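# Move glass graduated cylinder between shelved benches, standing upright

## Task

Pick up the glass graduated cylinder from the shelved bench by the door and set it standing upright on the work surface of the shelved bench by the window. The task fails if the cylinder tips over, touches the floor, or breaks; it breaks if dropped more than a few centimetres or knocked hard. At the end the gripper must have released it and moved away, and the cylinder must stay upright without the robot holding it. The robot itself must not fall over or finish tilted.

## Robot and tools

ROBOT. A wheeled base with a vertical column, a tilting head carrying two cameras, and two six-joint arms (left and right), each ending in a two-finger gripper. Folded, as at the start, it measures 0.73 m long, 0.62 m wide and 1.88 m tall, and its front lies 0.40 m ahead of the column. The base drives forward or backward and turns in place. It cannot move sideways.

FRAMES. The base frame has its origin on the floor under the column, midway between the drive wheels: x forward, y left, z up, in metres. left_hand and right_hand are reported in this frame. Each is the meeting point of the fingers, and the tips reach 8 mm past it. The hand's z axis runs along the fingers and its y axis along the opening. quat_wxyz rotates (0,0,1) onto the finger direction. The odometry frame is the base frame as it was at scene start. base_odometry only integrates wheel rotation, so wheel slip shows up as travel. Its heading runs from -3.142 to 3.142 and is positive to the left.

execute_actions. Arguments: actions, a list holding one action or none (none only reports state and images); cameras, optional, from cam_head_left, cam_head_right, cam_left_wrist, cam_right_wrist, nav_camera, all. [] means no images; null or omitted means all. An action may contain:
- base: exactly one key. translate_m is a relative drive in metres from the base's last reported position, forward positive, -3 to 3. rotate_rad is a relative turn in radians, left (counter-clockwise seen from above) positive, -3.2 to 3.2.
- joints: one flat dictionary of absolute targets, keyed by name, for both arms and the head. Include only the keys you want to move. head_tilt_rad runs -0.61 to 1.308, with positive tilting down. For each arm (left_ or right_ prefix): joint1_rad -2.879 to 2.879; joint2_rad 0 to 3.141; joint3_rad 0 to 3.019; joint4_rad -1.692 to 1.57; joint5_rad -1.57 to 1.57 (side swing, positive toward the robot's right); joint6_rad -2.094 to 2.094 (hand roll, positive clockwise seen from behind); gripper_m 0 to 0.093, the gap between fingertips in metres. A joint counts as done within its tolerance: head 0.03; joints 1 to 6: 0.045, 0.14, 0.09, 0.055, 0.03, 0.035; gripper 0.003.
- speeds: optional caps for this action only. translate_m 0.05 to 0.8 m/s, rotate_rad 0.1 to 1 rad/s; the default is the maximum. These caps do not slow the arms.
An unknown key or an out-of-range value rejects the whole call, and nothing moves. A base move needing more than 8.667 s is rejected. No action lasts over 15 s. A joint left out of an action may still be driving toward its earlier target.

ARM GEOMETRY. Set left joint1 to -1.57 (right joint1 to +1.57) with joints 5 and 6 at 0. The arm then works in a forward-facing vertical plane 0.23 m to that side of the column. Define a = j2 - 0.35, b = 1.05 + j2 - j3, c = b - j4 (c = 1.57 means fingers straight down). The hand is about 0.12 + 0.39 sin a + 0.38 cos b + 0.25 cos c m ahead and 1.46 + 0.39 cos a - 0.38 sin b - 0.25 sin c m up. Example: j2, j3, j4 = 0.93, 0.78, 0.14 gives 0.60 m ahead, 1.21 m up. The real hand usually ends up to 5 cm lower and nearer the column, more under load. Reach is about 1 m from the shoulder, and no lower than 0.47 m above the floor. A light load (up to 0.3 kg) with fingers down can be held 0.65 to 1.6 m up, out to 0.6 m ahead.

GRIPPER. The fingers are 7 cm long. The housing behind them is 10 cm wide and 7 cm thick, and the wrist camera sticks out 11 cm on one side. To grasp, command an opening smaller than the object. off_target is then expected. If the reported gap stays at least 0.002 m above the target, something is held.

OTHER TOOLS. wait(seconds, 0 to 10) lets time pass and returns state and images. zoom_image(camera, region=[x0,y0,x1,y1] in pixels, origin top-left, at most 504 by 504) magnifies part of that camera's latest full image. finished_scene(scene, integer) ends the scene for good, after the last command has been held.

RESULTS. base_status and joint_status report how each motion ended. done: reached within tolerance; for the base, the wheels turned the full amount even if they slipped. off_target: came to rest short and may still push. time_out: an arm hit its time limit while blocked, and its targets are pulled nearer to where it stands. contact_stop: base only, a stalled wheel. joint command not followed / not_followed: a safety check withheld arm targets because the arm came near itself, the other arm, the body or an obstacle. Back each joint moved by that action off by at least 0.05 rad, or drive away. on_its_own covers what you did not command; held at gives a held target, not the current position. Compare turned_by_wheels with turned_by_imu: a gap over about 4% and at least 0.05 rad means a collision or slip. base_tilt is in degrees. motor_effort lists the wheel motors only, with the peak in brackets. wheel_motors_off = 1 means both wheel motors are cut. The Motor temperatures line lists each arm's joints. MOTOR HOT appears at 85 °C. At 100 °C an OVER-TEMPERATURE FAULT drops that arm.

CAMERAS. The head cameras sit 1.47 to 1.58 m up and look ahead, tilted down by about head_tilt_rad. The wrist cameras look along the fingers, angled 0.62 rad toward the hand's +x. With fingers pointing down they see back toward the robot, and the closed fingertips fall at image centre. nav_camera looks forward from 0.23 m above the floor.

CAUTIONS. Lower the glass gently in steps of about 0.05 rad per call, counted from your last target, and release only once it rests on the bench. Never let it drop or bump anything. Keep the two arms from striking or pressing each other. A bench top between 0.30 and 1.20 m can pass over the base and hit the column. After contact_stop or leaning back, reverse 0.05 m before anything else. Pushing for about 3 s cuts the wheel motors for 2 s. A blocked arm keeps pushing and heats up. Ease it by sending back its reported positions, but a held load sinks slightly each time you do. Loose objects may get nudged occasionally.

Each tool is called by a JSON object that holds its "method" and its "body".

## Session

{"method": "execute_actions", "body": {"actions": [{"joints":{"head_tilt_rad":0.3}}], "cameras": ["cam_head_left","nav_camera"]}}

Scene clock: 0.87 s.
Joint torques (N m, as the arm reports them, + toward a larger angle): left_arm=[-1.66 -7.95 -1.64 -2.06 -0.13  0.07] | right_arm=[-0.25 -6.97 -0.8  -1.05 -0.11  0.02]
Motor temperatures (°C, as the motors report them): left_arm=[22 24 22 24 25 21] | right_arm=[24 24 24 24 25 23]
base_odometry: x=+0.000 y=+0.000 heading=+0.000 (m, m, rad; odometry frame)
turned_by_wheels: +0.000 (rad since the last result)
turned_by_imu: +0.000 (rad since the last result)
base_tilt: forward=+0.3 right=-0.9 (deg)
base_status: not commanded
joint_positions: head_tilt_rad=+0.319 left_joint1_rad=-1.574 left_joint2_rad=+0.892 left_joint3_rad=+0.419 left_joint4_rad=-0.987 left_joint5_rad=+0.046 left_joint6_rad=+0.080 left_gripper_m=+0.094 right_joint1_rad=+1.561 right_joint2_rad=+0.913 right_joint3_rad=+0.386 right_joint4_rad=-0.937 right_joint5_rad=+0.052 right_joint6_rad=+0.096 right_gripper_m=+0.095
joint_status: all done
wheel_motors_off: 0
motor_effort: left_wheel=+2(3) right_wheel=+0(0) (%)
left_hand: x=+0.1450 y=+0.2161 z=+1.2582 quat_wxyz=(+0.450, -0.027, -0.892, +0.039) (m; base frame)
right_hand: x=+0.1306 y=-0.2362 z=+1.2543 quat_wxyz=(+0.452, -0.035, -0.890, +0.047) (m; base frame)
pictures: cam_head_left, nav_camera
camera_calibration (this result's frames):
cam_head_left: T_world_to_cam=[[0.0878346, -0.995686, -0.0299055, 0.0938045], [-0.362943, -0.00403036, -0.931802, 1.45911], [0.927662, 0.0926985, -0.361732, 0.433519], [0, 0, 0, 1]] pos_world=[0.119175, 0.059094, 1.51922]
Images, in order (width x height): cam_head_left 504x504, nav_camera 504x504.

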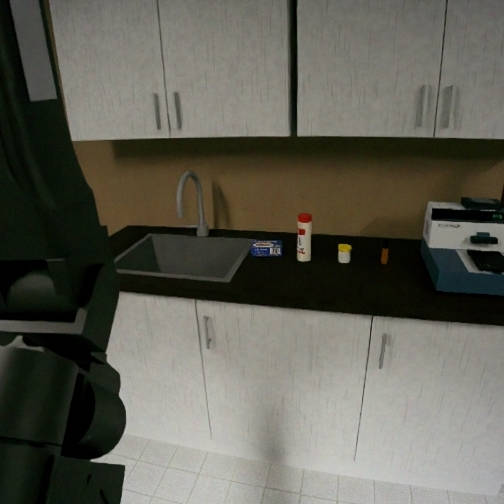

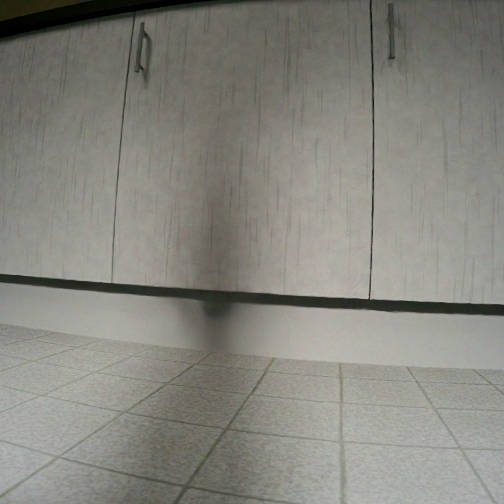

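{"method": "execute_actions", "body": {"actions": [{"base":{"rotate_rad":1.6}}], "cameras": ["cam_head_left"]}}

{"method": "execute_actions", "body": {"actions": [{"base":{"rotate_rad":1.5}}], "cameras": ["cam_head_left"]}}

{"method": "execute_actions", "body": {"actions": [{"base":{"rotate_rad":1.5}}], "cameras": ["cam_head_left"]}}

Scene clock: 4.30 s.
Joint torques (N m, as the arm reports them, + toward a larger angle): left_arm=[-1.34 -8.41 -1.58 -1.7  -0.11  0.08] | right_arm=[-0.28 -6.92 -0.76 -1.06 -0.11  0.02]
Motor temperatures (°C, as the motors report them): left_arm=[22 24 22 24 25 21] | right_arm=[24 24 24 24 25 23]
base_odometry: x=+0.000 y=+0.000 heading=+1.600 (m, m, rad; odometry frame)
turned_by_wheels: +1.600 (rad since the last result)
turned_by_imu: +1.597 (rad since the last result)
base_tilt: forward=+0.3 right=-0.9 (deg)
base_status: done
joint_positions: head_tilt_rad=+0.319 left_joint1_rad=-1.574 left_joint2_rad=+0.892 left_joint3_rad=+0.419 left_joint4_rad=-0.987 left_joint5_rad=+0.046 left_joint6_rad=+0.080 left_gripper_m=+0.094 right_joint1_rad=+1.561 right_joint2_rad=+0.913 right_joint3_rad=+0.386 right_joint4_rad=-0.937 right_joint5_rad=+0.052 right_joint6_rad=+0.096 right_gripper_m=+0.095
joint_status: not commanded
wheel_motors_off: 0
motor_effort: left_wheel=-2(54) right_wheel=+1(29) (%)
left_hand: x=+0.1450 y=+0.2161 z=+1.2582 quat_wxyz=(+0.450, -0.027, -0.892, +0.039) (m; base frame)
right_hand: x=+0.1306 y=-0.2362 z=+1.2543 quat_wxyz=(+0.452, -0.035, -0.890, +0.047) (m; base frame)
pictures: cam_head_left
camera_calibration (this result's frames):
cam_head_left: T_world_to_cam=[[0.0878389, -0.995686, -0.029893, 0.093785], [-0.362811, -0.00403036, -0.931854, 1.45918], [0.927714, 0.0926985, -0.3616, 0.433313], [0, 0, 0, 1]] pos_world=[0.119178, 0.059094, 1.51923]
Images, in order (width x height): cam_head_left 504x504.

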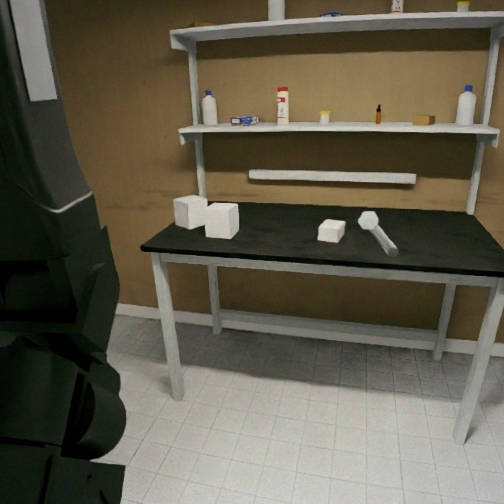

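Scene clock: 7.17 s.
Joint torques (N m, as the arm reports them, + toward a larger angle): left_arm=[-1.12 -8.19 -1.34 -1.67 -0.12  0.15] | right_arm=[-0.26 -6.9  -0.81 -1.05 -0.11  0.02]
Motor temperatures (°C, as the motors report them): left_arm=[22 24 22 24 25 21] | right_arm=[24 24 24 24 25 23]
base_odometry: x=+0.000 y=+0.000 heading=+3.099 (m, m, rad; odometry frame)
turned_by_wheels: +1.499 (rad since the last result)
turned_by_imu: +1.502 (rad since the last result)
base_tilt: forward=+0.3 right=-0.9 (deg)
base_status: done
joint_positions: head_tilt_rad=+0.319 left_joint1_rad=-1.574 left_joint2_rad=+0.892 left_joint3_rad=+0.419 left_joint4_rad=-0.987 left_joint5_rad=+0.046 left_joint6_rad=+0.080 left_gripper_m=+0.094 right_joint1_rad=+1.561 right_joint2_rad=+0.913 right_joint3_rad=+0.386 right_joint4_rad=-0.937 right_joint5_rad=+0.052 right_joint6_rad=+0.096 right_gripper_m=+0.095
joint_status: not commanded
wheel_motors_off: 0
motor_effort: left_wheel=-2(33) right_wheel=+2(24) (%)
left_hand: x=+0.1450 y=+0.2161 z=+1.2582 quat_wxyz=(+0.450, -0.027, -0.892, +0.039) (m; base frame)
right_hand: x=+0.1306 y=-0.2362 z=+1.2543 quat_wxyz=(+0.452, -0.035, -0.890, +0.047) (m; base frame)
pictures: cam_head_left
camera_calibration (this result's frames):
cam_head_left: T_world_to_cam=[[0.0878393, -0.995686, -0.0298919, 0.0937833], [-0.362799, -0.00403036, -0.931859, 1.45919], [0.927718, 0.0926985, -0.361588, 0.433294], [0, 0, 0, 1]] pos_world=[0.119179, 0.059094, 1.51923]
Images, in order (width x height): cam_head_left 504x504.

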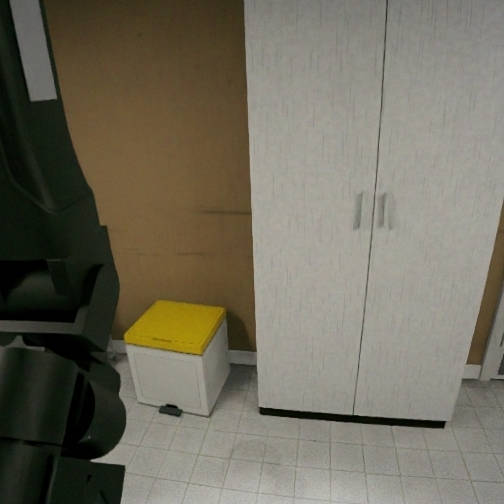

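Scene clock: 10.03 s.
Joint torques (N m, as the arm reports them, + toward a larger angle): left_arm=[-2.11 -9.36 -1.56 -1.58 -0.05  0.16] | right_arm=[-0.28 -6.94 -0.88 -1.04 -0.11  0.02]
Motor temperatures (°C, as the motors report them): left_arm=[22 24 22 24 25 21] | right_arm=[24 24 24 24 25 23]
base_odometry: x=+0.000 y=+0.000 heading=-1.685 (m, m, rad; odometry frame)
turned_by_wheels: +1.499 (rad since the last result)
turned_by_imu: +1.502 (rad since the last result)
base_tilt: forward=+0.3 right=-0.9 (deg)
base_status: done
joint_positions: head_tilt_rad=+0.319 left_joint1_rad=-1.574 left_joint2_rad=+0.892 left_joint3_rad=+0.419 left_joint4_rad=-0.987 left_joint5_rad=+0.046 left_joint6_rad=+0.080 left_gripper_m=+0.094 right_joint1_rad=+1.561 right_joint2_rad=+0.913 right_joint3_rad=+0.386 right_joint4_rad=-0.937 right_joint5_rad=+0.052 right_joint6_rad=+0.096 right_gripper_m=+0.095
joint_status: not commanded
wheel_motors_off: 0
motor_effort: left_wheel=-2(31) right_wheel=+2(24) (%)
left_hand: x=+0.1450 y=+0.2161 z=+1.2582 quat_wxyz=(+0.450, -0.027, -0.892, +0.039) (m; base frame)
right_hand: x=+0.1306 y=-0.2362 z=+1.2543 quat_wxyz=(+0.452, -0.035, -0.890, +0.047) (m; base frame)
pictures: cam_head_left
camera_calibration (this result's frames):
cam_head_left: T_world_to_cam=[[0.0878396, -0.995686, -0.0298909, 0.0937818], [-0.362789, -0.00403036, -0.931863, 1.45919], [0.927722, 0.0926985, -0.361578, 0.433278], [0, 0, 0, 1]] pos_world=[0.119179, 0.059094, 1.51923]
Images, in order (width x height): cam_head_left 504x504.

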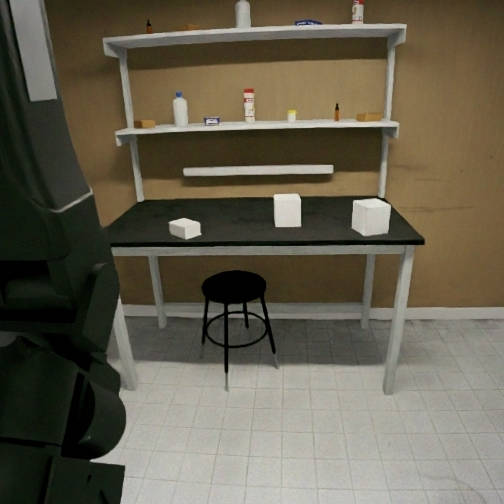

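{"method": "execute_actions", "body": {"actions": [{"base":{"rotate_rad":2.95}}], "cameras": []}}

{"method": "execute_actions", "body": {"actions": [{"base":{"translate_m":1.3},"joints":{"head_tilt_rad":0.7}}], "cameras": ["cam_head_left"]}}

Scene clock: 15.20 s.
Joint torques (N m, as the arm reports them, + toward a larger angle): left_arm=[-1.16 -8.29 -1.49 -1.85 -0.1   0.1 ] | right_arm=[-0.24 -6.98 -0.79 -1.04 -0.12  0.02]
Motor temperatures (°C, as the motors report them): left_arm=[22 24 22 24 25 21] | right_arm=[24 24 24 24 25 23]
base_odometry: x=+0.000 y=+0.000 heading=+1.265 (m, m, rad; odometry frame)
turned_by_wheels: +2.949 (rad since the last result)
turned_by_imu: +2.954 (rad since the last result)
base_tilt: forward=+0.3 right=-0.9 (deg)
base_status: done
joint_positions: head_tilt_rad=+0.319 left_joint1_rad=-1.574 left_joint2_rad=+0.892 left_joint3_rad=+0.419 left_joint4_rad=-0.987 left_joint5_rad=+0.046 left_joint6_rad=+0.080 left_gripper_m=+0.094 right_joint1_rad=+1.561 right_joint2_rad=+0.913 right_joint3_rad=+0.386 right_joint4_rad=-0.937 right_joint5_rad=+0.052 right_joint6_rad=+0.096 right_gripper_m=+0.095
joint_status: not commanded
wheel_motors_off: 0
motor_effort: left_wheel=-2(30) right_wheel=+2(26) (%)
left_hand: x=+0.1450 y=+0.2161 z=+1.2582 quat_wxyz=(+0.450, -0.027, -0.892, +0.039) (m; base frame)
right_hand: x=+0.1306 y=-0.2362 z=+1.2543 quat_wxyz=(+0.452, -0.035, -0.890, +0.047) (m; base frame)
pictures: none
No camera images: the call's "cameras" was empty. Leave "cameras" out to get every camera's image.

Scene clock: 18.57 s.
Joint torques (N m, as the arm reports them, + toward a larger angle): left_arm=[-1.47 -8.33 -1.69 -1.8  -0.19  0.13] | right_arm=[-0.32 -6.79 -0.76 -1.02 -0.11  0.02]
Motor temperatures (°C, as the motors report them): left_arm=[22 24 22 24 25 21] | right_arm=[24 24 24 24 25 23]
base_odometry: x=+0.391 y=+1.239 heading=+1.265 (m, m, rad; odometry frame)
turned_by_wheels: +0.000 (rad since the last result)
turned_by_imu: -0.031 (rad since the last result)
base_tilt: forward=+0.3 right=-0.9 (deg)
base_status: done
joint_positions: head_tilt_rad=+0.706 left_joint1_rad=-1.574 left_joint2_rad=+0.891 left_joint3_rad=+0.419 left_joint4_rad=-0.987 left_joint5_rad=+0.046 left_joint6_rad=+0.080 left_gripper_m=+0.094 right_joint1_rad=+1.561 right_joint2_rad=+0.912 right_joint3_rad=+0.386 right_joint4_rad=-0.937 right_joint5_rad=+0.052 right_joint6_rad=+0.096 right_gripper_m=+0.095
joint_status: all done
wheel_motors_off: 0
motor_effort: left_wheel=+2(87) right_wheel=+0(74) (%)
left_hand: x=+0.1451 y=+0.2161 z=+1.2582 quat_wxyz=(+0.450, -0.027, -0.892, +0.039) (m; base frame)
right_hand: x=+0.1309 y=-0.2362 z=+1.2544 quat_wxyz=(+0.451, -0.035, -0.891, +0.047) (m; base frame)
pictures: cam_head_left
camera_calibration (this result's frames):
cam_head_left: T_world_to_cam=[[0.0700989, -0.995686, -0.0607898, 0.142253], [-0.687217, -0.00403036, -0.726441, 1.15906], [0.723062, 0.0926985, -0.684535, 0.940866], [0, 0, 0, 1]] pos_world=[0.106253, 0.059094, 1.4947]
Images, in order (width x height): cam_head_left 504x504.

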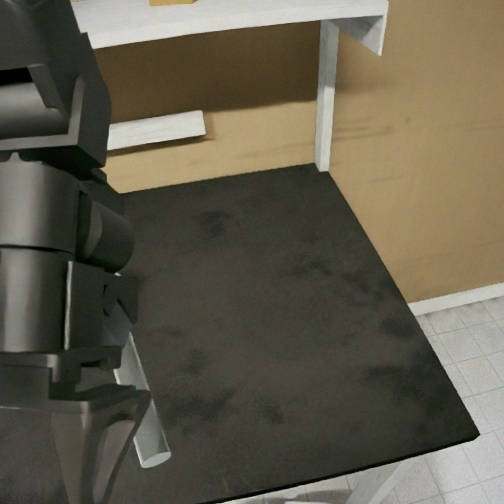

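{"method": "execute_actions", "body": {"actions": [{"base":{"translate_m":-0.45}}], "cameras": ["cam_head_right"]}}

Scene clock: 21.07 s.
Joint torques (N m, as the arm reports them, + toward a larger angle): left_arm=[-1.81 -7.73 -1.09 -1.76 -0.13  0.17] | right_arm=[-0.25 -6.67 -0.48 -1.06 -0.12  0.02]
Motor temperatures (°C, as the motors report them): left_arm=[22 24 22 24 25 21] | right_arm=[24 24 24 24 25 23]
base_odometry: x=+0.256 y=+0.810 heading=+1.265 (m, m, rad; odometry frame)
turned_by_wheels: +0.000 (rad since the last result)
turned_by_imu: -0.002 (rad since the last result)
base_tilt: forward=+0.3 right=-0.9 (deg)
base_status: done
joint_positions: head_tilt_rad=+0.706 left_joint1_rad=-1.574 left_joint2_rad=+0.890 left_joint3_rad=+0.414 left_joint4_rad=-0.987 left_joint5_rad=+0.046 left_joint6_rad=+0.080 left_gripper_m=+0.094 right_joint1_rad=+1.561 right_joint2_rad=+0.911 right_joint3_rad=+0.382 right_joint4_rad=-0.937 right_joint5_rad=+0.052 right_joint6_rad=+0.096 right_gripper_m=+0.095
joint_status: not commanded
wheel_motors_off: 0
motor_effort: left_wheel=+0(65) right_wheel=+1(40) (%)
left_hand: x=+0.1430 y=+0.2161 z=+1.2590 quat_wxyz=(+0.451, -0.026, -0.891, +0.039) (m; base frame)
right_hand: x=+0.1292 y=-0.2362 z=+1.2550 quat_wxyz=(+0.452, -0.035, -0.890, +0.047) (m; base frame)
pictures: cam_head_right
camera_calibration (this result's frames):
cam_head_right: T_world_to_cam=[[0.0550509, -0.997671, -0.0402862, 0.00544875], [-0.690686, -0.00891267, -0.7231, 1.15168], [0.721057, 0.0676324, -0.689567, 0.942288], [0, 0, 0, 1]] pos_world=[0.115703, -0.0480286, 1.48277]
Images, in order (width x height): cam_head_right 504x504.

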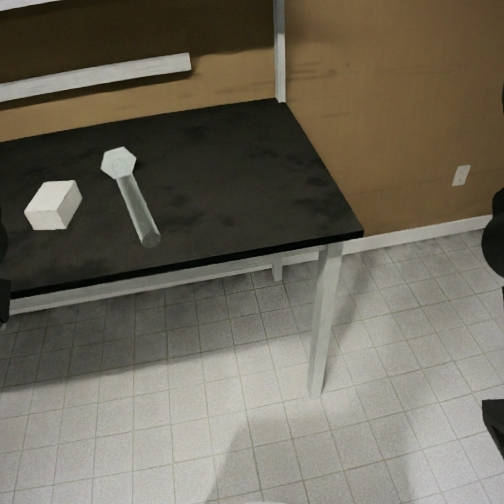

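{"method": "execute_actions", "body": {"actions": [{"base":{"translate_m":0.25},"joints":{"left_joint2_rad":1.65,"left_joint3_rad":1.7,"left_joint4_rad":-0.57,"left_joint5_rad":0,"left_joint6_rad":-0.5}}], "cameras": ["cam_head_right","cam_left_wrist"]}}

Scene clock: 24.73 s.
Joint torques (N m, as the arm reports them, + toward a larger angle): left_arm=[ -1.39 -21.85   4.74  -0.28  -0.2   -0.02] | right_arm=[-0.27 -6.72 -0.8  -1.05 -0.11  0.02]
Motor temperatures (°C, as the motors report them): left_arm=[22 24 22 24 25 21] | right_arm=[24 24 24 24 25 23]
base_odometry: x=+0.331 y=+1.048 heading=+1.266 (m, m, rad; odometry frame)
turned_by_wheels: +0.001 (rad since the last result)
turned_by_imu: +0.002 (rad since the last result)
base_tilt: forward=+0.3 right=-0.9 (deg)
base_status: done
joint_positions: head_tilt_rad=+0.706 left_joint1_rad=-1.574 left_joint2_rad=+1.645 left_joint3_rad=+1.699 left_joint4_rad=-0.574 left_joint5_rad=+0.000 left_joint6_rad=-0.487 left_gripper_m=+0.094 right_joint1_rad=+1.561 right_joint2_rad=+0.911 right_joint3_rad=+0.386 right_joint4_rad=-0.937 right_joint5_rad=+0.052 right_joint6_rad=+0.096 right_gripper_m=+0.095
joint_status: all done
wheel_motors_off: 0
motor_effort: left_wheel=+2(37) right_wheel=+0(37) (%)
left_hand: x=+0.7040 y=+0.2224 z=+0.9937 quat_wxyz=(-0.001, +0.240, -0.971, +0.002) (m; base frame)
right_hand: x=+0.1312 y=-0.2362 z=+1.2543 quat_wxyz=(+0.450, -0.035, -0.891, +0.047) (m; base frame)
pictures: cam_head_right, cam_left_wrist
camera_calibration (this result's frames):
cam_head_right: T_world_to_cam=[[0.0550509, -0.997671, -0.0402862, 0.00544875], [-0.690686, -0.00891267, -0.7231, 1.15168], [0.721057, 0.0676324, -0.689567, 0.942288], [0, 0, 0, 1]] pos_world=[0.115703, -0.0480286, 1.48277]
cam_left_wrist: T_world_to_cam=[[0.470402, -0.882434, 0.00562487, -0.14551], [-0.727462, -0.384167, 0.568519, 0.0403545], [-0.49952, -0.271525, -0.822651, 1.35451], [0, 0, 0, 1]] pos_world=[0.774409, 0.254882, 1.09216]
Images, in order (width x height): cam_head_right 504x504, cam_left_wrist 616x616.

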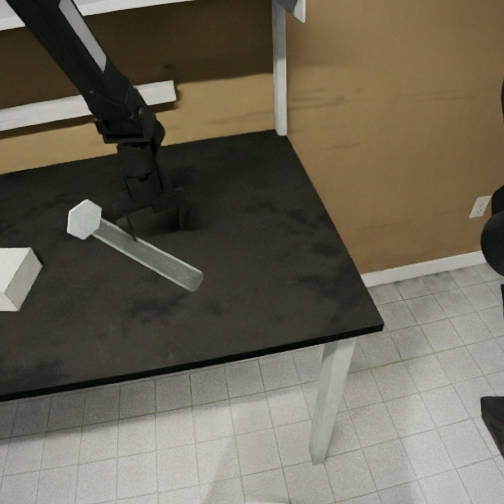

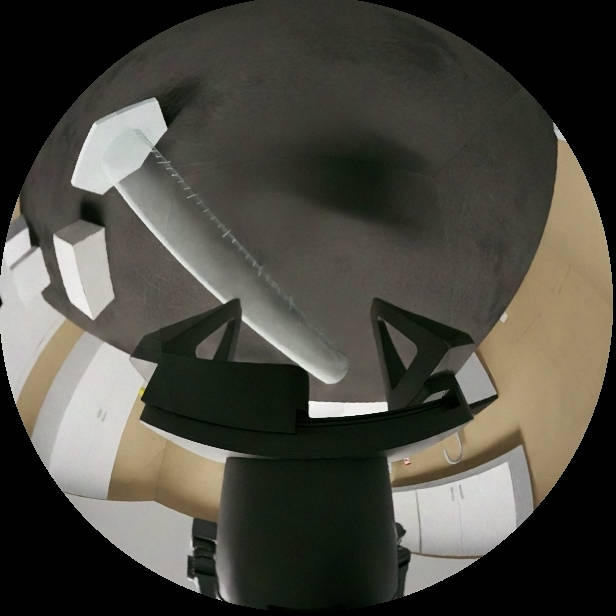

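{"method": "execute_actions", "body": {"actions": [{"joints":{"left_joint1_rad":-1.37,"left_joint6_rad":1.95}}], "cameras": ["cam_head_right","cam_left_wrist"]}}

Scene clock: 27.20 s.
Joint torques (N m, as the arm reports them, + toward a larger angle): left_arm=[  0.22 -22.1    4.54  -0.28  -0.13   0.35] | right_arm=[-0.26 -6.71 -0.82 -1.05 -0.11  0.02]
Motor temperatures (°C, as the motors report them): left_arm=[22 24 22 24 25 21] | right_arm=[24 24 24 24 25 23]
base_odometry: x=+0.331 y=+1.048 heading=+1.266 (m, m, rad; odometry frame)
turned_by_wheels: +0.000 (rad since the last result)
turned_by_imu: +0.000 (rad since the last result)
base_tilt: forward=+0.3 right=-0.9 (deg)
base_status: not commanded
joint_positions: head_tilt_rad=+0.706 left_joint1_rad=-1.358 left_joint2_rad=+1.645 left_joint3_rad=+1.699 left_joint4_rad=-0.574 left_joint5_rad=-0.001 left_joint6_rad=+1.935 left_gripper_m=+0.094 right_joint1_rad=+1.561 right_joint2_rad=+0.911 right_joint3_rad=+0.386 right_joint4_rad=-0.937 right_joint5_rad=+0.052 right_joint6_rad=+0.096 right_gripper_m=+0.095
joint_status: all done
wheel_motors_off: 0
motor_effort: left_wheel=+6(6) right_wheel=-2(2) (%)
left_hand: x=+0.6960 y=+0.3753 z=+1.0076 quat_wxyz=(+0.075, -0.789, -0.608, -0.054) (m; base frame)
right_hand: x=+0.1312 y=-0.2362 z=+1.2543 quat_wxyz=(+0.450, -0.035, -0.891, +0.047) (m; base frame)
pictures: cam_head_right, cam_left_wrist
camera_calibration (this result's frames):
cam_head_right: T_world_to_cam=[[0.0550509, -0.997671, -0.0402862, 0.00544874], [-0.690686, -0.00891267, -0.7231, 1.15168], [0.721057, 0.0676324, -0.689567, 0.942288], [0, 0, 0, 1]] pos_world=[0.115703, -0.0480286, 1.48277]
cam_left_wrist: T_world_to_cam=[[-0.967957, 0.245234, 0.0540253, 0.522224], [0.210725, 0.676234, 0.705905, -1.10392], [0.136578, 0.694671, -0.706243, 0.480871], [0, 0, 0, 1]] pos_world=[0.672437, 0.284394, 1.09066]
Images, in order (width x height): cam_head_right 504x504, cam_left_wrist 616x616.

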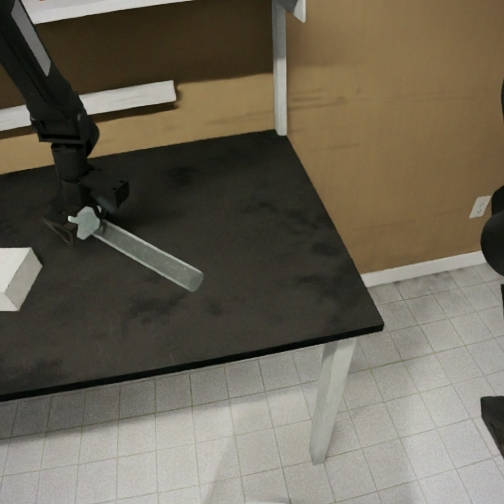

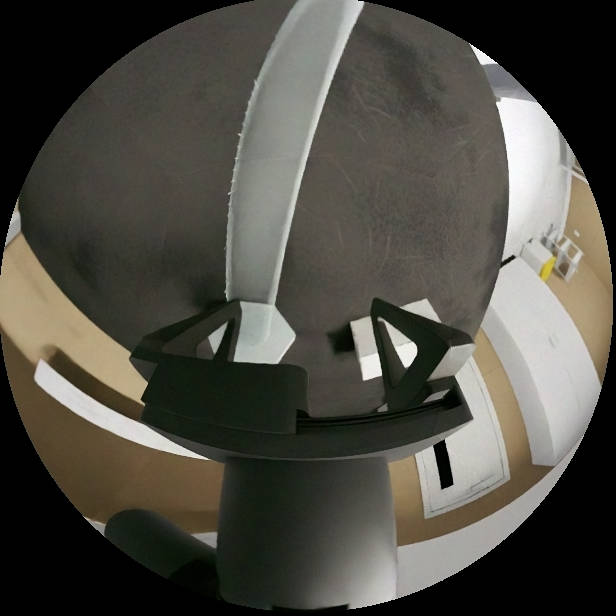

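{"method": "execute_actions", "body": {"actions": [{"joints":{"left_joint1_rad":-1.5}}], "cameras": ["cam_head_right","cam_left_wrist"]}}

Scene clock: 28.60 s.
Joint torques (N m, as the arm reports them, + toward a larger angle): left_arm=[ -0.08 -20.86   4.6   -0.38  -0.15   0.29] | right_arm=[-0.25 -6.77 -0.86 -1.05 -0.11  0.02]
Motor temperatures (°C, as the motors report them): left_arm=[22 25 23 24 25 21] | right_arm=[24 24 24 24 25 23]
base_odometry: x=+0.331 y=+1.048 heading=+1.266 (m, m, rad; odometry frame)
turned_by_wheels: +0.000 (rad since the last result)
turned_by_imu: +0.000 (rad since the last result)
base_tilt: forward=+0.3 right=-0.8 (deg)
base_status: not commanded
joint_positions: head_tilt_rad=+0.706 left_joint1_rad=-1.513 left_joint2_rad=+1.645 left_joint3_rad=+1.699 left_joint4_rad=-0.574 left_joint5_rad=+0.002 left_joint6_rad=+1.935 left_gripper_m=+0.094 right_joint1_rad=+1.561 right_joint2_rad=+0.911 right_joint3_rad=+0.386 right_joint4_rad=-0.937 right_joint5_rad=+0.052 right_joint6_rad=+0.096 right_gripper_m=+0.095
joint_status: all done
wheel_motors_off: 0
motor_effort: left_wheel=+4(6) right_wheel=+0(2) (%)
left_hand: x=+0.7034 y=+0.2652 z=+0.9947 quat_wxyz=(+0.019, -0.815, -0.579, -0.015) (m; base frame)
right_hand: x=+0.1312 y=-0.2362 z=+1.2543 quat_wxyz=(+0.450, -0.035, -0.891, +0.047) (m; base frame)
pictures: cam_head_right, cam_left_wrist
camera_calibration (this result's frames):
cam_head_right: T_world_to_cam=[[0.0550509, -0.997671, -0.0402862, 0.00544875], [-0.690686, -0.00891267, -0.7231, 1.15168], [0.721057, 0.0676324, -0.689567, 0.942288], [0, 0, 0, 1]] pos_world=[0.115703, -0.0480286, 1.48277]
cam_left_wrist: T_world_to_cam=[[-0.945801, 0.324419, 0.0145824, 0.559757], [0.26601, 0.748196, 0.607817, -0.982384], [0.186277, 0.578753, -0.793943, 0.630207], [0, 0, 0, 1]] pos_world=[0.67335, 0.188686, 1.0893]
Images, in order (width x height): cam_head_right 504x504, cam_left_wrist 616x616.

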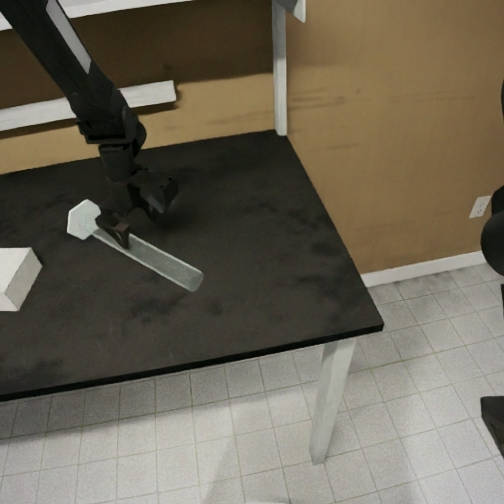

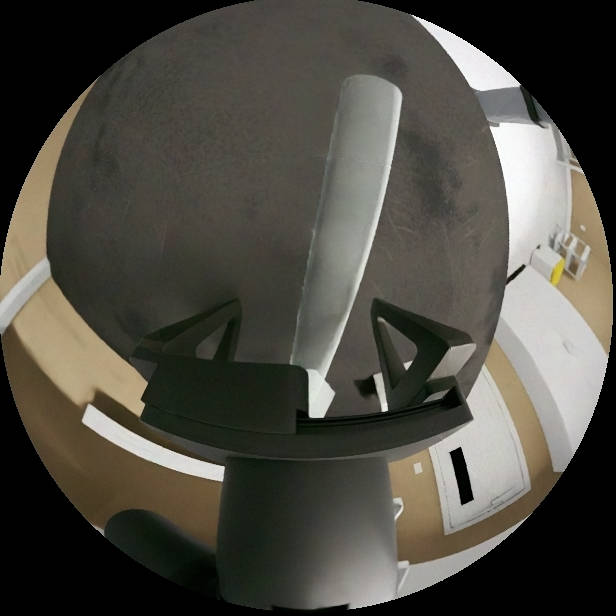

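Lowering (moves slightly back, good).

{"method": "execute_actions", "body": {"actions": [{"joints":{"left_joint3_rad":1.55,"left_joint4_rad":-0.42,"left_joint6_rad":2.05}}], "cameras": ["cam_left_wrist"]}}

Scene clock: 29.70 s.
Joint torques (N m, as the arm reports them, + toward a larger angle): left_arm=[  0.07 -19.81   3.31   0.08  -0.18   0.26] | right_arm=[-0.31 -6.75 -0.82 -1.04 -0.12  0.02]
Motor temperatures (°C, as the motors report them): left_arm=[22 25 23 24 25 21] | right_arm=[24 24 24 24 25 23]
base_odometry: x=+0.331 y=+1.048 heading=+1.266 (m, m, rad; odometry frame)
turned_by_wheels: +0.000 (rad since the last result)
turned_by_imu: +0.000 (rad since the last result)
base_tilt: forward=+0.3 right=-0.9 (deg)
base_status: not commanded
joint_positions: head_tilt_rad=+0.706 left_joint1_rad=-1.513 left_joint2_rad=+1.647 left_joint3_rad=+1.547 left_joint4_rad=-0.433 left_joint5_rad=+0.002 left_joint6_rad=+2.035 left_gripper_m=+0.094 right_joint1_rad=+1.561 right_joint2_rad=+0.911 right_joint3_rad=+0.386 right_joint4_rad=-0.937 right_joint5_rad=+0.052 right_joint6_rad=+0.096 right_gripper_m=+0.095
joint_status: all done
wheel_motors_off: 0
motor_effort: left_wheel=+5(5) right_wheel=+0(1) (%)
left_hand: x=+0.6487 y=+0.2651 z=+0.9659 quat_wxyz=(+0.023, -0.843, -0.538, -0.008) (m; base frame)
right_hand: x=+0.1312 y=-0.2362 z=+1.2543 quat_wxyz=(+0.450, -0.035, -0.891, +0.047) (m; base frame)
pictures: cam_left_wrist
camera_calibration (this result's frames):
cam_left_wrist: T_world_to_cam=[[-0.908461, 0.416809, 0.0311344, 0.443772], [0.350028, 0.717964, 0.601671, -0.990778], [0.228429, 0.557493, -0.798137, 0.599964], [0, 0, 0, 1]] pos_world=[0.6129, 0.191899, 1.06116]
Images, in order (width x height): cam_left_wrist 616x616.

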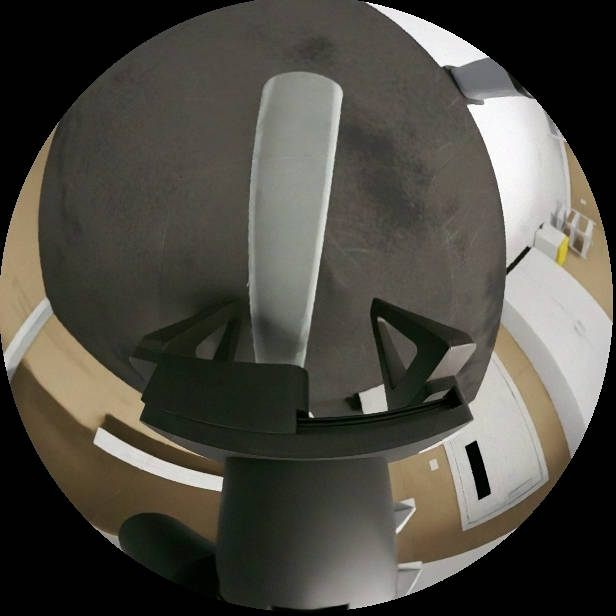

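Lower via joint 2 then grip.

{"method": "execute_actions", "body": {"actions": [{"joints":{"left_joint2_rad":1.75,"left_joint3_rad":1.62,"left_joint4_rad":-0.4}}], "cameras": []}}

{"method": "execute_actions", "body": {"actions": [{"joints":{"left_gripper_m":0.0}}], "cameras": ["cam_left_wrist"]}}

Scene clock: 31.10 s.
Joint torques (N m, as the arm reports them, + toward a larger angle): left_arm=[  0.38 -18.5    3.67  -0.15  -0.15   0.29] | right_arm=[-0.3  -6.73 -0.76 -1.01 -0.11  0.02]
Motor temperatures (°C, as the motors report them): left_arm=[22 25 23 24 25 21] | right_arm=[24 24 24 24 25 23]
base_odometry: x=+0.331 y=+1.048 heading=+1.266 (m, m, rad; odometry frame)
turned_by_wheels: +0.000 (rad since the last result)
turned_by_imu: +0.000 (rad since the last result)
base_tilt: forward=+0.3 right=-0.9 (deg)
base_status: not commanded
joint_positions: head_tilt_rad=+0.706 left_joint1_rad=-1.511 left_joint2_rad=+1.720 left_joint3_rad=+1.615 left_joint4_rad=-0.406 left_joint5_rad=+0.002 left_joint6_rad=+2.035 left_gripper_m=+0.094 right_joint1_rad=+1.561 right_joint2_rad=+0.911 right_joint3_rad=+0.386 right_joint4_rad=-0.937 right_joint5_rad=+0.052 right_joint6_rad=+0.096 right_gripper_m=+0.095
joint_status: all done
wheel_motors_off: 0
motor_effort: left_wheel=+5(8) right_wheel=+0(4) (%)
left_hand: x=+0.6589 y=+0.2681 z=+0.9376 quat_wxyz=(+0.018, -0.843, -0.538, -0.018) (m; base frame)
right_hand: x=+0.1310 y=-0.2362 z=+1.2544 quat_wxyz=(+0.451, -0.035, -0.891, +0.047) (m; base frame)
pictures: none
No camera images: the call's "cameras" was empty. Leave "cameras" out to get every camera's image.

Scene clock: 31.87 s.
Joint torques (N m, as the arm reports them, + toward a larger angle): left_arm=[ -0.08 -19.14   3.66  -0.06  -0.14   0.2 ] | right_arm=[-0.24 -6.58 -0.71 -1.03 -0.11  0.02]
Motor temperatures (°C, as the motors report them): left_arm=[22 25 23 24 25 21] | right_arm=[24 24 24 24 25 23]
base_odometry: x=+0.331 y=+1.048 heading=+1.266 (m, m, rad; odometry frame)
turned_by_wheels: +0.000 (rad since the last result)
turned_by_imu: +0.000 (rad since the last result)
base_tilt: forward=+0.3 right=-0.9 (deg)
base_status: not commanded
joint_positions: head_tilt_rad=+0.706 left_joint1_rad=-1.511 left_joint2_rad=+1.721 left_joint3_rad=+1.615 left_joint4_rad=-0.405 left_joint5_rad=+0.002 left_joint6_rad=+2.041 left_gripper_m=+0.041 right_joint1_rad=+1.561 right_joint2_rad=+0.911 right_joint3_rad=+0.385 right_joint4_rad=-0.937 right_joint5_rad=+0.052 right_joint6_rad=+0.096 right_gripper_m=+0.095
joint_status: left_gripper_m off_target (ended at +0.041, target +0.000)
wheel_motors_off: 0
motor_effort: left_wheel=+4(6) right_wheel=-1(1) (%)
left_hand: x=+0.6584 y=+0.2685 z=+0.9370 quat_wxyz=(+0.018, -0.844, -0.535, -0.018) (m; base frame)
right_hand: x=+0.1308 y=-0.2362 z=+1.2544 quat_wxyz=(+0.451, -0.035, -0.891, +0.047) (m; base frame)
pictures: cam_left_wrist
camera_calibration (this result's frames):
cam_left_wrist: T_world_to_cam=[[-0.906548, 0.42192, 0.0124493, 0.466973], [0.340883, 0.714399, 0.611092, -0.981122], [0.248938, 0.558228, -0.791462, 0.552839], [0, 0, 0, 1]] pos_world=[0.620158, 0.195277, 1.03129]
Images, in order (width x height): cam_left_wrist 616x616.

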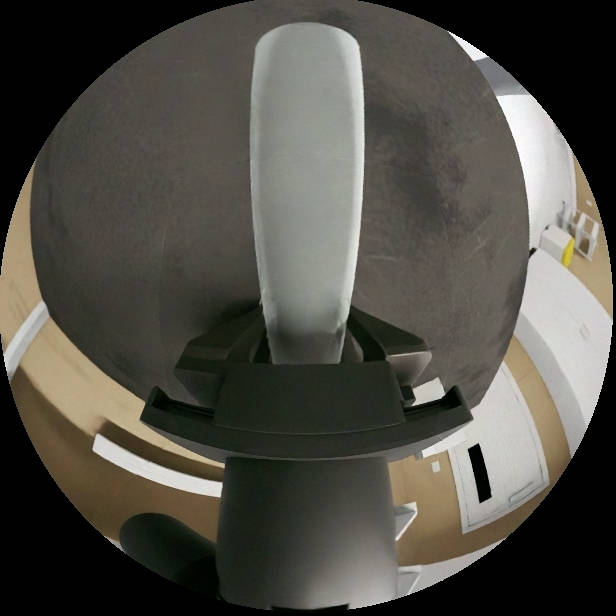

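{"method": "execute_actions", "body": {"actions": [{"joints":{"left_joint3_rad":2.0,"left_joint4_rad":-0.8}}], "cameras": []}}

{"method": "execute_actions", "body": {"actions": [{"base":{"translate_m":-0.4},"joints":{"left_joint1_rad":-1.57,"left_joint6_rad":0.0,"left_joint2_rad":1.8,"left_joint3_rad":1.3,"left_joint4_rad":1.55}}], "cameras": ["cam_head_right"]}}

Scene clock: 33.63 s.
Joint torques (N m, as the arm reports them, + toward a larger angle): left_arm=[  0.19 -24.27   7.57  -0.86  -0.22   0.19] | right_arm=[-0.28 -6.75 -0.71 -1.02 -0.11  0.02]
Motor temperatures (°C, as the motors report them): left_arm=[22 25 23 24 25 21] | right_arm=[24 24 24 24 25 23]
base_odometry: x=+0.331 y=+1.048 heading=+1.266 (m, m, rad; odometry frame)
turned_by_wheels: +0.000 (rad since the last result)
turned_by_imu: +0.000 (rad since the last result)
base_tilt: forward=+0.3 right=-0.9 (deg)
base_status: not commanded
joint_positions: head_tilt_rad=+0.706 left_joint1_rad=-1.511 left_joint2_rad=+1.757 left_joint3_rad=+1.977 left_joint4_rad=-0.788 left_joint5_rad=+0.002 left_joint6_rad=+2.041 left_gripper_m=+0.041 right_joint1_rad=+1.561 right_joint2_rad=+0.911 right_joint3_rad=+0.385 right_joint4_rad=-0.937 right_joint5_rad=+0.052 right_joint6_rad=+0.096 right_gripper_m=+0.095
joint_status: all done
wheel_motors_off: 0
motor_effort: left_wheel=+4(6) right_wheel=-1(1) (%)
left_hand: x=+0.7504 y=+0.2683 z=+0.9916 quat_wxyz=(+0.032, -0.844, -0.536, +0.006) (m; base frame)
right_hand: x=+0.1308 y=-0.2362 z=+1.2544 quat_wxyz=(+0.451, -0.035, -0.891, +0.047) (m; base frame)
pictures: none
No camera images: the call's "cameras" was empty. Leave "cameras" out to get every camera's image.

Scene clock: 35.97 s.
Joint torques (N m, as the arm reports them, + toward a larger angle): left_arm=[ -2.22 -21.36   1.87   2.3   -0.17  -0.01] | right_arm=[-0.29 -6.65 -0.52 -1.04 -0.11  0.02]
Motor temperatures (°C, as the motors report them): left_arm=[22 25 23 24 25 21] | right_arm=[24 24 24 24 25 23]
base_odometry: x=+0.211 y=+0.666 heading=+1.266 (m, m, rad; odometry frame)
turned_by_wheels: -0.001 (rad since the last result)
turned_by_imu: -0.002 (rad since the last result)
base_tilt: forward=+0.3 right=-0.9 (deg)
base_status: done
joint_positions: head_tilt_rad=+0.706 left_joint1_rad=-1.571 left_joint2_rad=+1.832 left_joint3_rad=+1.289 left_joint4_rad=+1.518 left_joint5_rad=+0.000 left_joint6_rad=+0.013 left_gripper_m=+0.041 right_joint1_rad=+1.561 right_joint2_rad=+0.911 right_joint3_rad=+0.383 right_joint4_rad=-0.937 right_joint5_rad=+0.052 right_joint6_rad=+0.096 right_gripper_m=+0.095
joint_status: all done
wheel_motors_off: 0
motor_effort: left_wheel=-1(69) right_wheel=+1(38) (%)
left_hand: x=+0.7452 y=+0.2242 z=+1.0889 quat_wxyz=(-0.681, -0.005, -0.732, -0.004) (m; base frame)
right_hand: x=+0.1294 y=-0.2362 z=+1.2550 quat_wxyz=(+0.452, -0.035, -0.890, +0.047) (m; base frame)
pictures: cam_head_right
camera_calibration (this result's frames):
cam_head_right: T_world_to_cam=[[0.0550509, -0.997671, -0.0402862, 0.00544876], [-0.690686, -0.00891267, -0.7231, 1.15168], [0.721057, 0.0676324, -0.689568, 0.942288], [0, 0, 0, 1]] pos_world=[0.115703, -0.0480286, 1.48277]
Images, in order (width x height): cam_head_right 504x504.

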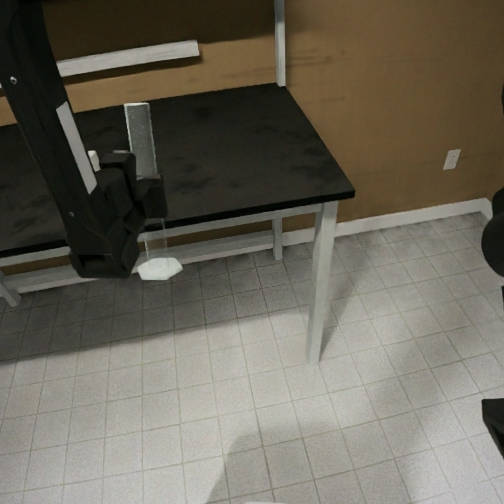

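{"method": "execute_actions", "body": {"actions": [{"base":{"rotate_rad":-2.85},"joints":{"left_joint2_rad":1.68,"left_joint3_rad":1.18}}], "cameras": []}}

{"method": "execute_actions", "body": {"actions": [{"base":{"translate_m":1.0}}], "cameras": ["cam_head_right"]}}

Scene clock: 40.47 s.
Joint torques (N m, as the arm reports them, + toward a larger angle): left_arm=[ -1.53 -19.22   1.42   2.21  -0.13   0.  ] | right_arm=[-0.24 -6.71 -0.59 -1.05 -0.12  0.02]
Motor temperatures (°C, as the motors report them): left_arm=[22 25 23 24 25 21] | right_arm=[24 24 24 24 25 23]
base_odometry: x=+0.211 y=+0.666 heading=-1.584 (m, m, rad; odometry frame)
turned_by_wheels: -2.849 (rad since the last result)
turned_by_imu: -2.847 (rad since the last result)
base_tilt: forward=+0.3 right=-0.9 (deg)
base_status: done
joint_positions: head_tilt_rad=+0.706 left_joint1_rad=-1.570 left_joint2_rad=+1.694 left_joint3_rad=+1.175 left_joint4_rad=+1.518 left_joint5_rad=+0.000 left_joint6_rad=+0.013 left_gripper_m=+0.041 right_joint1_rad=+1.561 right_joint2_rad=+0.911 right_joint3_rad=+0.383 right_joint4_rad=-0.937 right_joint5_rad=+0.052 right_joint6_rad=+0.096 right_gripper_m=+0.095
joint_status: all done
wheel_motors_off: 0
motor_effort: left_wheel=+2(57) right_wheel=-1(40) (%)
left_hand: x=+0.7466 y=+0.2247 z=+1.1472 quat_wxyz=(-0.690, -0.005, -0.724, -0.005) (m; base frame)
right_hand: x=+0.1294 y=-0.2362 z=+1.2550 quat_wxyz=(+0.452, -0.035, -0.890, +0.047) (m; base frame)
pictures: none
No camera images: the call's "cameras" was empty. Leave "cameras" out to get every camera's image.

Scene clock: 43.70 s.
Joint torques (N m, as the arm reports them, + toward a larger angle): left_arm=[ -1.99 -19.32   1.1    2.36  -0.18  -0.02] | right_arm=[-0.28 -6.76 -0.83 -1.02 -0.12  0.02]
Motor temperatures (°C, as the motors report them): left_arm=[22 26 23 24 25 21] | right_arm=[24 24 24 24 25 23]
base_odometry: x=+0.197 y=-0.334 heading=-1.584 (m, m, rad; odometry frame)
turned_by_wheels: +0.000 (rad since the last result)
turned_by_imu: +0.003 (rad since the last result)
base_tilt: forward=+0.3 right=-0.9 (deg)
base_status: done
joint_positions: head_tilt_rad=+0.706 left_joint1_rad=-1.570 left_joint2_rad=+1.694 left_joint3_rad=+1.177 left_joint4_rad=+1.518 left_joint5_rad=+0.000 left_joint6_rad=+0.013 left_gripper_m=+0.041 right_joint1_rad=+1.561 right_joint2_rad=+0.911 right_joint3_rad=+0.387 right_joint4_rad=-0.937 right_joint5_rad=+0.052 right_joint6_rad=+0.096 right_gripper_m=+0.095
joint_status: not commanded
wheel_motors_off: 0
motor_effort: left_wheel=+0(66) right_wheel=+0(50) (%)
left_hand: x=+0.7475 y=+0.2247 z=+1.1478 quat_wxyz=(-0.691, -0.005, -0.723, -0.005) (m; base frame)
right_hand: x=+0.1319 y=-0.2362 z=+1.2541 quat_wxyz=(+0.450, -0.035, -0.891, +0.047) (m; base frame)
pictures: cam_head_right
camera_calibration (this result's frames):
cam_head_right: T_world_to_cam=[[0.0550509, -0.997671, -0.0402862, 0.00544872], [-0.690685, -0.00891267, -0.7231, 1.15168], [0.721057, 0.0676324, -0.689567, 0.942288], [0, 0, 0, 1]] pos_world=[0.115703, -0.0480286, 1.48277]
Images, in order (width x height): cam_head_right 504x504.

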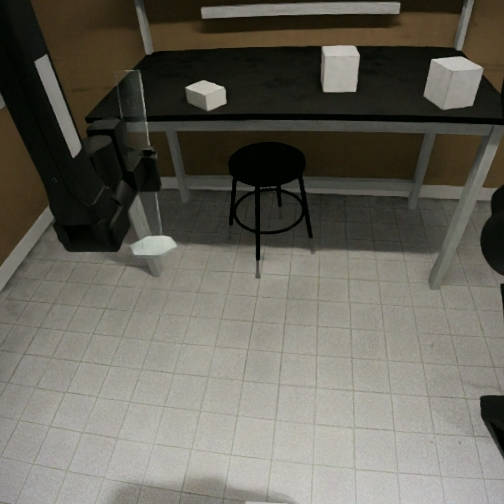

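{"method": "execute_actions", "body": {"actions": [{"base":{"rotate_rad":-0.16}}], "cameras": []}}

{"method": "execute_actions", "body": {"actions": [{"base":{"translate_m":0.72}}], "cameras": ["cam_head_right"]}}

Scene clock: 45.57 s.
Joint torques (N m, as the arm reports them, + toward a larger angle): left_arm=[ -1.91 -20.09   1.64   2.1   -0.18  -0.02] | right_arm=[-0.27 -6.73 -0.87 -1.05 -0.12  0.02]
Motor temperatures (°C, as the motors report them): left_arm=[22 26 23 24 25 21] | right_arm=[24 24 24 24 25 23]
base_odometry: x=+0.197 y=-0.334 heading=-1.743 (m, m, rad; odometry frame)
turned_by_wheels: -0.159 (rad since the last result)
turned_by_imu: -0.156 (rad since the last result)
base_tilt: forward=+0.3 right=-0.9 (deg)
base_status: done
joint_positions: head_tilt_rad=+0.706 left_joint1_rad=-1.571 left_joint2_rad=+1.694 left_joint3_rad=+1.177 left_joint4_rad=+1.518 left_joint5_rad=+0.001 left_joint6_rad=+0.013 left_gripper_m=+0.041 right_joint1_rad=+1.561 right_joint2_rad=+0.911 right_joint3_rad=+0.387 right_joint4_rad=-0.937 right_joint5_rad=+0.052 right_joint6_rad=+0.096 right_gripper_m=+0.095
joint_status: not commanded
wheel_motors_off: 0
motor_effort: left_wheel=+0(50) right_wheel=-1(44) (%)
left_hand: x=+0.7475 y=+0.2244 z=+1.1478 quat_wxyz=(-0.691, -0.005, -0.723, -0.004) (m; base frame)
right_hand: x=+0.1319 y=-0.2362 z=+1.2541 quat_wxyz=(+0.450, -0.035, -0.891, +0.047) (m; base frame)
pictures: none
No camera images: the call's "cameras" was empty. Leave "cameras" out to get every camera's image.

Scene clock: 48.47 s.
Joint torques (N m, as the arm reports them, + toward a larger angle): left_arm=[ -1.16 -19.43   1.24   2.15  -0.16   0.  ] | right_arm=[-0.26 -6.78 -1.04 -1.02 -0.11  0.02]
Motor temperatures (°C, as the motors report them): left_arm=[22 26 22 24 25 21] | right_arm=[24 24 24 24 25 23]
base_odometry: x=+0.074 y=-1.043 heading=-1.743 (m, m, rad; odometry frame)
turned_by_wheels: +0.000 (rad since the last result)
turned_by_imu: +0.002 (rad since the last result)
base_tilt: forward=+0.3 right=-0.9 (deg)
base_status: done
joint_positions: head_tilt_rad=+0.706 left_joint1_rad=-1.571 left_joint2_rad=+1.694 left_joint3_rad=+1.179 left_joint4_rad=+1.519 left_joint5_rad=+0.001 left_joint6_rad=+0.013 left_gripper_m=+0.041 right_joint1_rad=+1.561 right_joint2_rad=+0.911 right_joint3_rad=+0.388 right_joint4_rad=-0.937 right_joint5_rad=+0.052 right_joint6_rad=+0.096 right_gripper_m=+0.095
joint_status: not commanded
wheel_motors_off: 0
motor_effort: left_wheel=+0(52) right_wheel=+0(55) (%)
left_hand: x=+0.7484 y=+0.2244 z=+1.1487 quat_wxyz=(-0.692, -0.005, -0.722, -0.004) (m; base frame)
right_hand: x=+0.1325 y=-0.2363 z=+1.2538 quat_wxyz=(+0.449, -0.035, -0.891, +0.047) (m; base frame)
pictures: cam_head_right
camera_calibration (this result's frames):
cam_head_right: T_world_to_cam=[[0.0550509, -0.997671, -0.0402862, 0.00544871], [-0.690685, -0.00891267, -0.7231, 1.15168], [0.721057, 0.0676324, -0.689567, 0.942288], [0, 0, 0, 1]] pos_world=[0.115703, -0.0480286, 1.48277]
Images, in order (width x height): cam_head_right 504x504.

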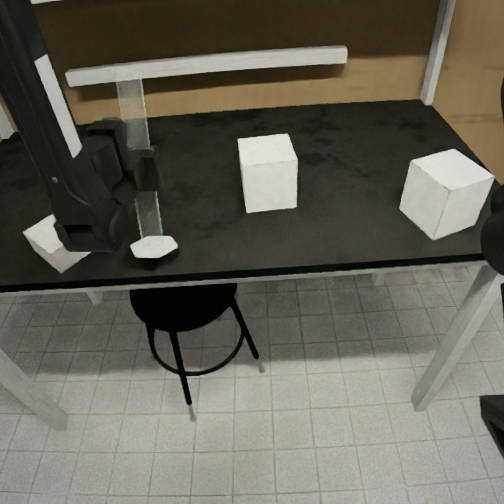

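Near the edge; go a bit further and lower.

{"method": "execute_actions", "body": {"actions": [{"base":{"translate_m":0.1},"joints":{"left_joint2_rad":1.8,"left_joint3_rad":1.3}}], "cameras": ["cam_head_right"]}}

Scene clock: 50.10 s.
Joint torques (N m, as the arm reports them, + toward a larger angle): left_arm=[ -1.49 -18.06   2.14   1.43  -0.11   0.01] | right_arm=[-0.29 -6.77 -1.   -1.02 -0.11  0.02]
Motor temperatures (°C, as the motors report them): left_arm=[22 26 22 24 25 21] | right_arm=[24 24 24 24 25 23]
base_odometry: x=+0.057 y=-1.142 heading=-1.744 (m, m, rad; odometry frame)
turned_by_wheels: +0.000 (rad since the last result)
turned_by_imu: +0.000 (rad since the last result)
base_tilt: forward=+0.3 right=-0.9 (deg)
base_status: done
joint_positions: head_tilt_rad=+0.706 left_joint1_rad=-1.571 left_joint2_rad=+1.794 left_joint3_rad=+1.293 left_joint4_rad=+1.537 left_joint5_rad=-0.001 left_joint6_rad=+0.011 left_gripper_m=+0.041 right_joint1_rad=+1.561 right_joint2_rad=+0.911 right_joint3_rad=+0.389 right_joint4_rad=-0.937 right_joint5_rad=+0.052 right_joint6_rad=+0.096 right_gripper_m=+0.095
joint_status: all done
wheel_motors_off: 0
motor_effort: left_wheel=+0(41) right_wheel=+0(31) (%)
left_hand: x=+0.7603 y=+0.2246 z=+1.1185 quat_wxyz=(-0.703, -0.004, -0.711, -0.004) (m; base frame)
right_hand: x=+0.1329 y=-0.2363 z=+1.2537 quat_wxyz=(+0.449, -0.035, -0.892, +0.047) (m; base frame)
pictures: cam_head_right
camera_calibration (this result's frames):
cam_head_right: T_world_to_cam=[[0.0550509, -0.997671, -0.0402862, 0.00544871], [-0.690685, -0.00891267, -0.7231, 1.15168], [0.721057, 0.0676324, -0.689567, 0.942288], [0, 0, 0, 1]] pos_world=[0.115703, -0.0480286, 1.48277]
Images, in order (width x height): cam_head_right 504x504.

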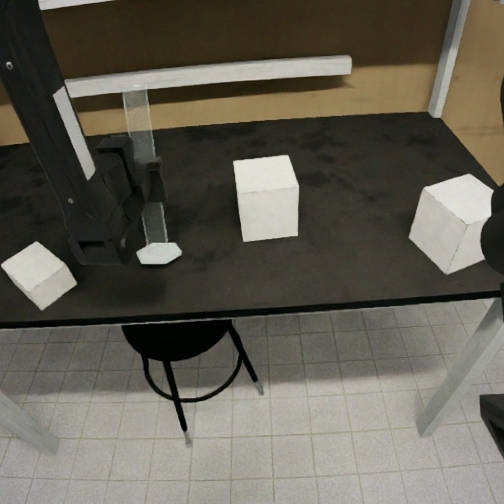

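Appears to be resting (torques dropped). Release and back away.

{"method": "execute_actions", "body": {"actions": [{"joints":{"left_gripper_m":0.09}}], "cameras": []}}

{"method": "execute_actions", "body": {"actions": [{"base":{"translate_m":-0.4}}], "cameras": ["cam_head_right"]}}

Scene clock: 51.37 s.
Joint torques (N m, as the arm reports them, + toward a larger angle): left_arm=[ -1.85 -19.23   1.97   1.51  -0.09   0.02] | right_arm=[-0.32 -6.77 -1.01 -1.02 -0.12  0.02]
Motor temperatures (°C, as the motors report them): left_arm=[22 26 22 24 25 21] | right_arm=[24 24 24 24 25 23]
base_odometry: x=+0.057 y=-1.142 heading=-1.744 (m, m, rad; odometry frame)
turned_by_wheels: +0.000 (rad since the last result)
turned_by_imu: +0.000 (rad since the last result)
base_tilt: forward=+0.3 right=-0.9 (deg)
base_status: not commanded
joint_positions: head_tilt_rad=+0.706 left_joint1_rad=-1.571 left_joint2_rad=+1.794 left_joint3_rad=+1.293 left_joint4_rad=+1.537 left_joint5_rad=-0.001 left_joint6_rad=+0.011 left_gripper_m=+0.090 right_joint1_rad=+1.561 right_joint2_rad=+0.911 right_joint3_rad=+0.389 right_joint4_rad=-0.937 right_joint5_rad=+0.052 right_joint6_rad=+0.096 right_gripper_m=+0.095
joint_status: all done
wheel_motors_off: 0
motor_effort: left_wheel=-1(1) right_wheel=+1(1) (%)
left_hand: x=+0.7603 y=+0.2246 z=+1.1185 quat_wxyz=(-0.703, -0.004, -0.711, -0.004) (m; base frame)
right_hand: x=+0.1329 y=-0.2363 z=+1.2537 quat_wxyz=(+0.449, -0.035, -0.892, +0.047) (m; base frame)
pictures: none
No camera images: the call's "cameras" was empty. Leave "cameras" out to get every camera's image.

Scene clock: 53.70 s.
Joint torques (N m, as the arm reports them, + toward a larger angle): left_arm=[ -1.65 -18.55   1.54   1.39  -0.05   0.02] | right_arm=[-0.26 -6.69 -0.69 -1.04 -0.11  0.02]
Motor temperatures (°C, as the motors report them): left_arm=[22 26 22 24 25 21] | right_arm=[24 24 24 24 25 23]
base_odometry: x=+0.125 y=-0.748 heading=-1.745 (m, m, rad; odometry frame)
turned_by_wheels: -0.001 (rad since the last result)
turned_by_imu: -0.002 (rad since the last result)
base_tilt: forward=+0.3 right=-0.8 (deg)
base_status: done
joint_positions: head_tilt_rad=+0.706 left_joint1_rad=-1.571 left_joint2_rad=+1.795 left_joint3_rad=+1.295 left_joint4_rad=+1.537 left_joint5_rad=-0.001 left_joint6_rad=+0.011 left_gripper_m=+0.090 right_joint1_rad=+1.561 right_joint2_rad=+0.912 right_joint3_rad=+0.384 right_joint4_rad=-0.937 right_joint5_rad=+0.052 right_joint6_rad=+0.096 right_gripper_m=+0.095
joint_status: not commanded
wheel_motors_off: 0
motor_effort: left_wheel=-1(52) right_wheel=+1(42) (%)
left_hand: x=+0.7610 y=+0.2246 z=+1.1187 quat_wxyz=(-0.704, -0.004, -0.711, -0.004) (m; base frame)
right_hand: x=+0.1302 y=-0.2362 z=+1.2547 quat_wxyz=(+0.451, -0.035, -0.890, +0.047) (m; base frame)
pictures: cam_head_right
camera_calibration (this result's frames):
cam_head_right: T_world_to_cam=[[0.0550509, -0.997671, -0.0402862, 0.00544871], [-0.690685, -0.00891267, -0.7231, 1.15168], [0.721057, 0.0676324, -0.689567, 0.942288], [0, 0, 0, 1]] pos_world=[0.115703, -0.0480286, 1.48277]
Images, in order (width x height): cam_head_right 504x504.

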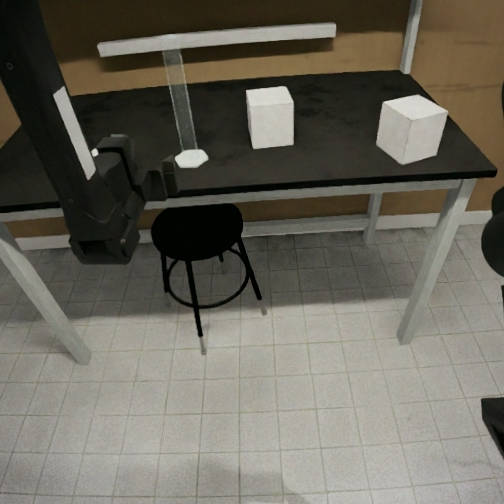

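{"method": "finished_scene", "body": {"scene": 1}}

The scene is finished: the task was done.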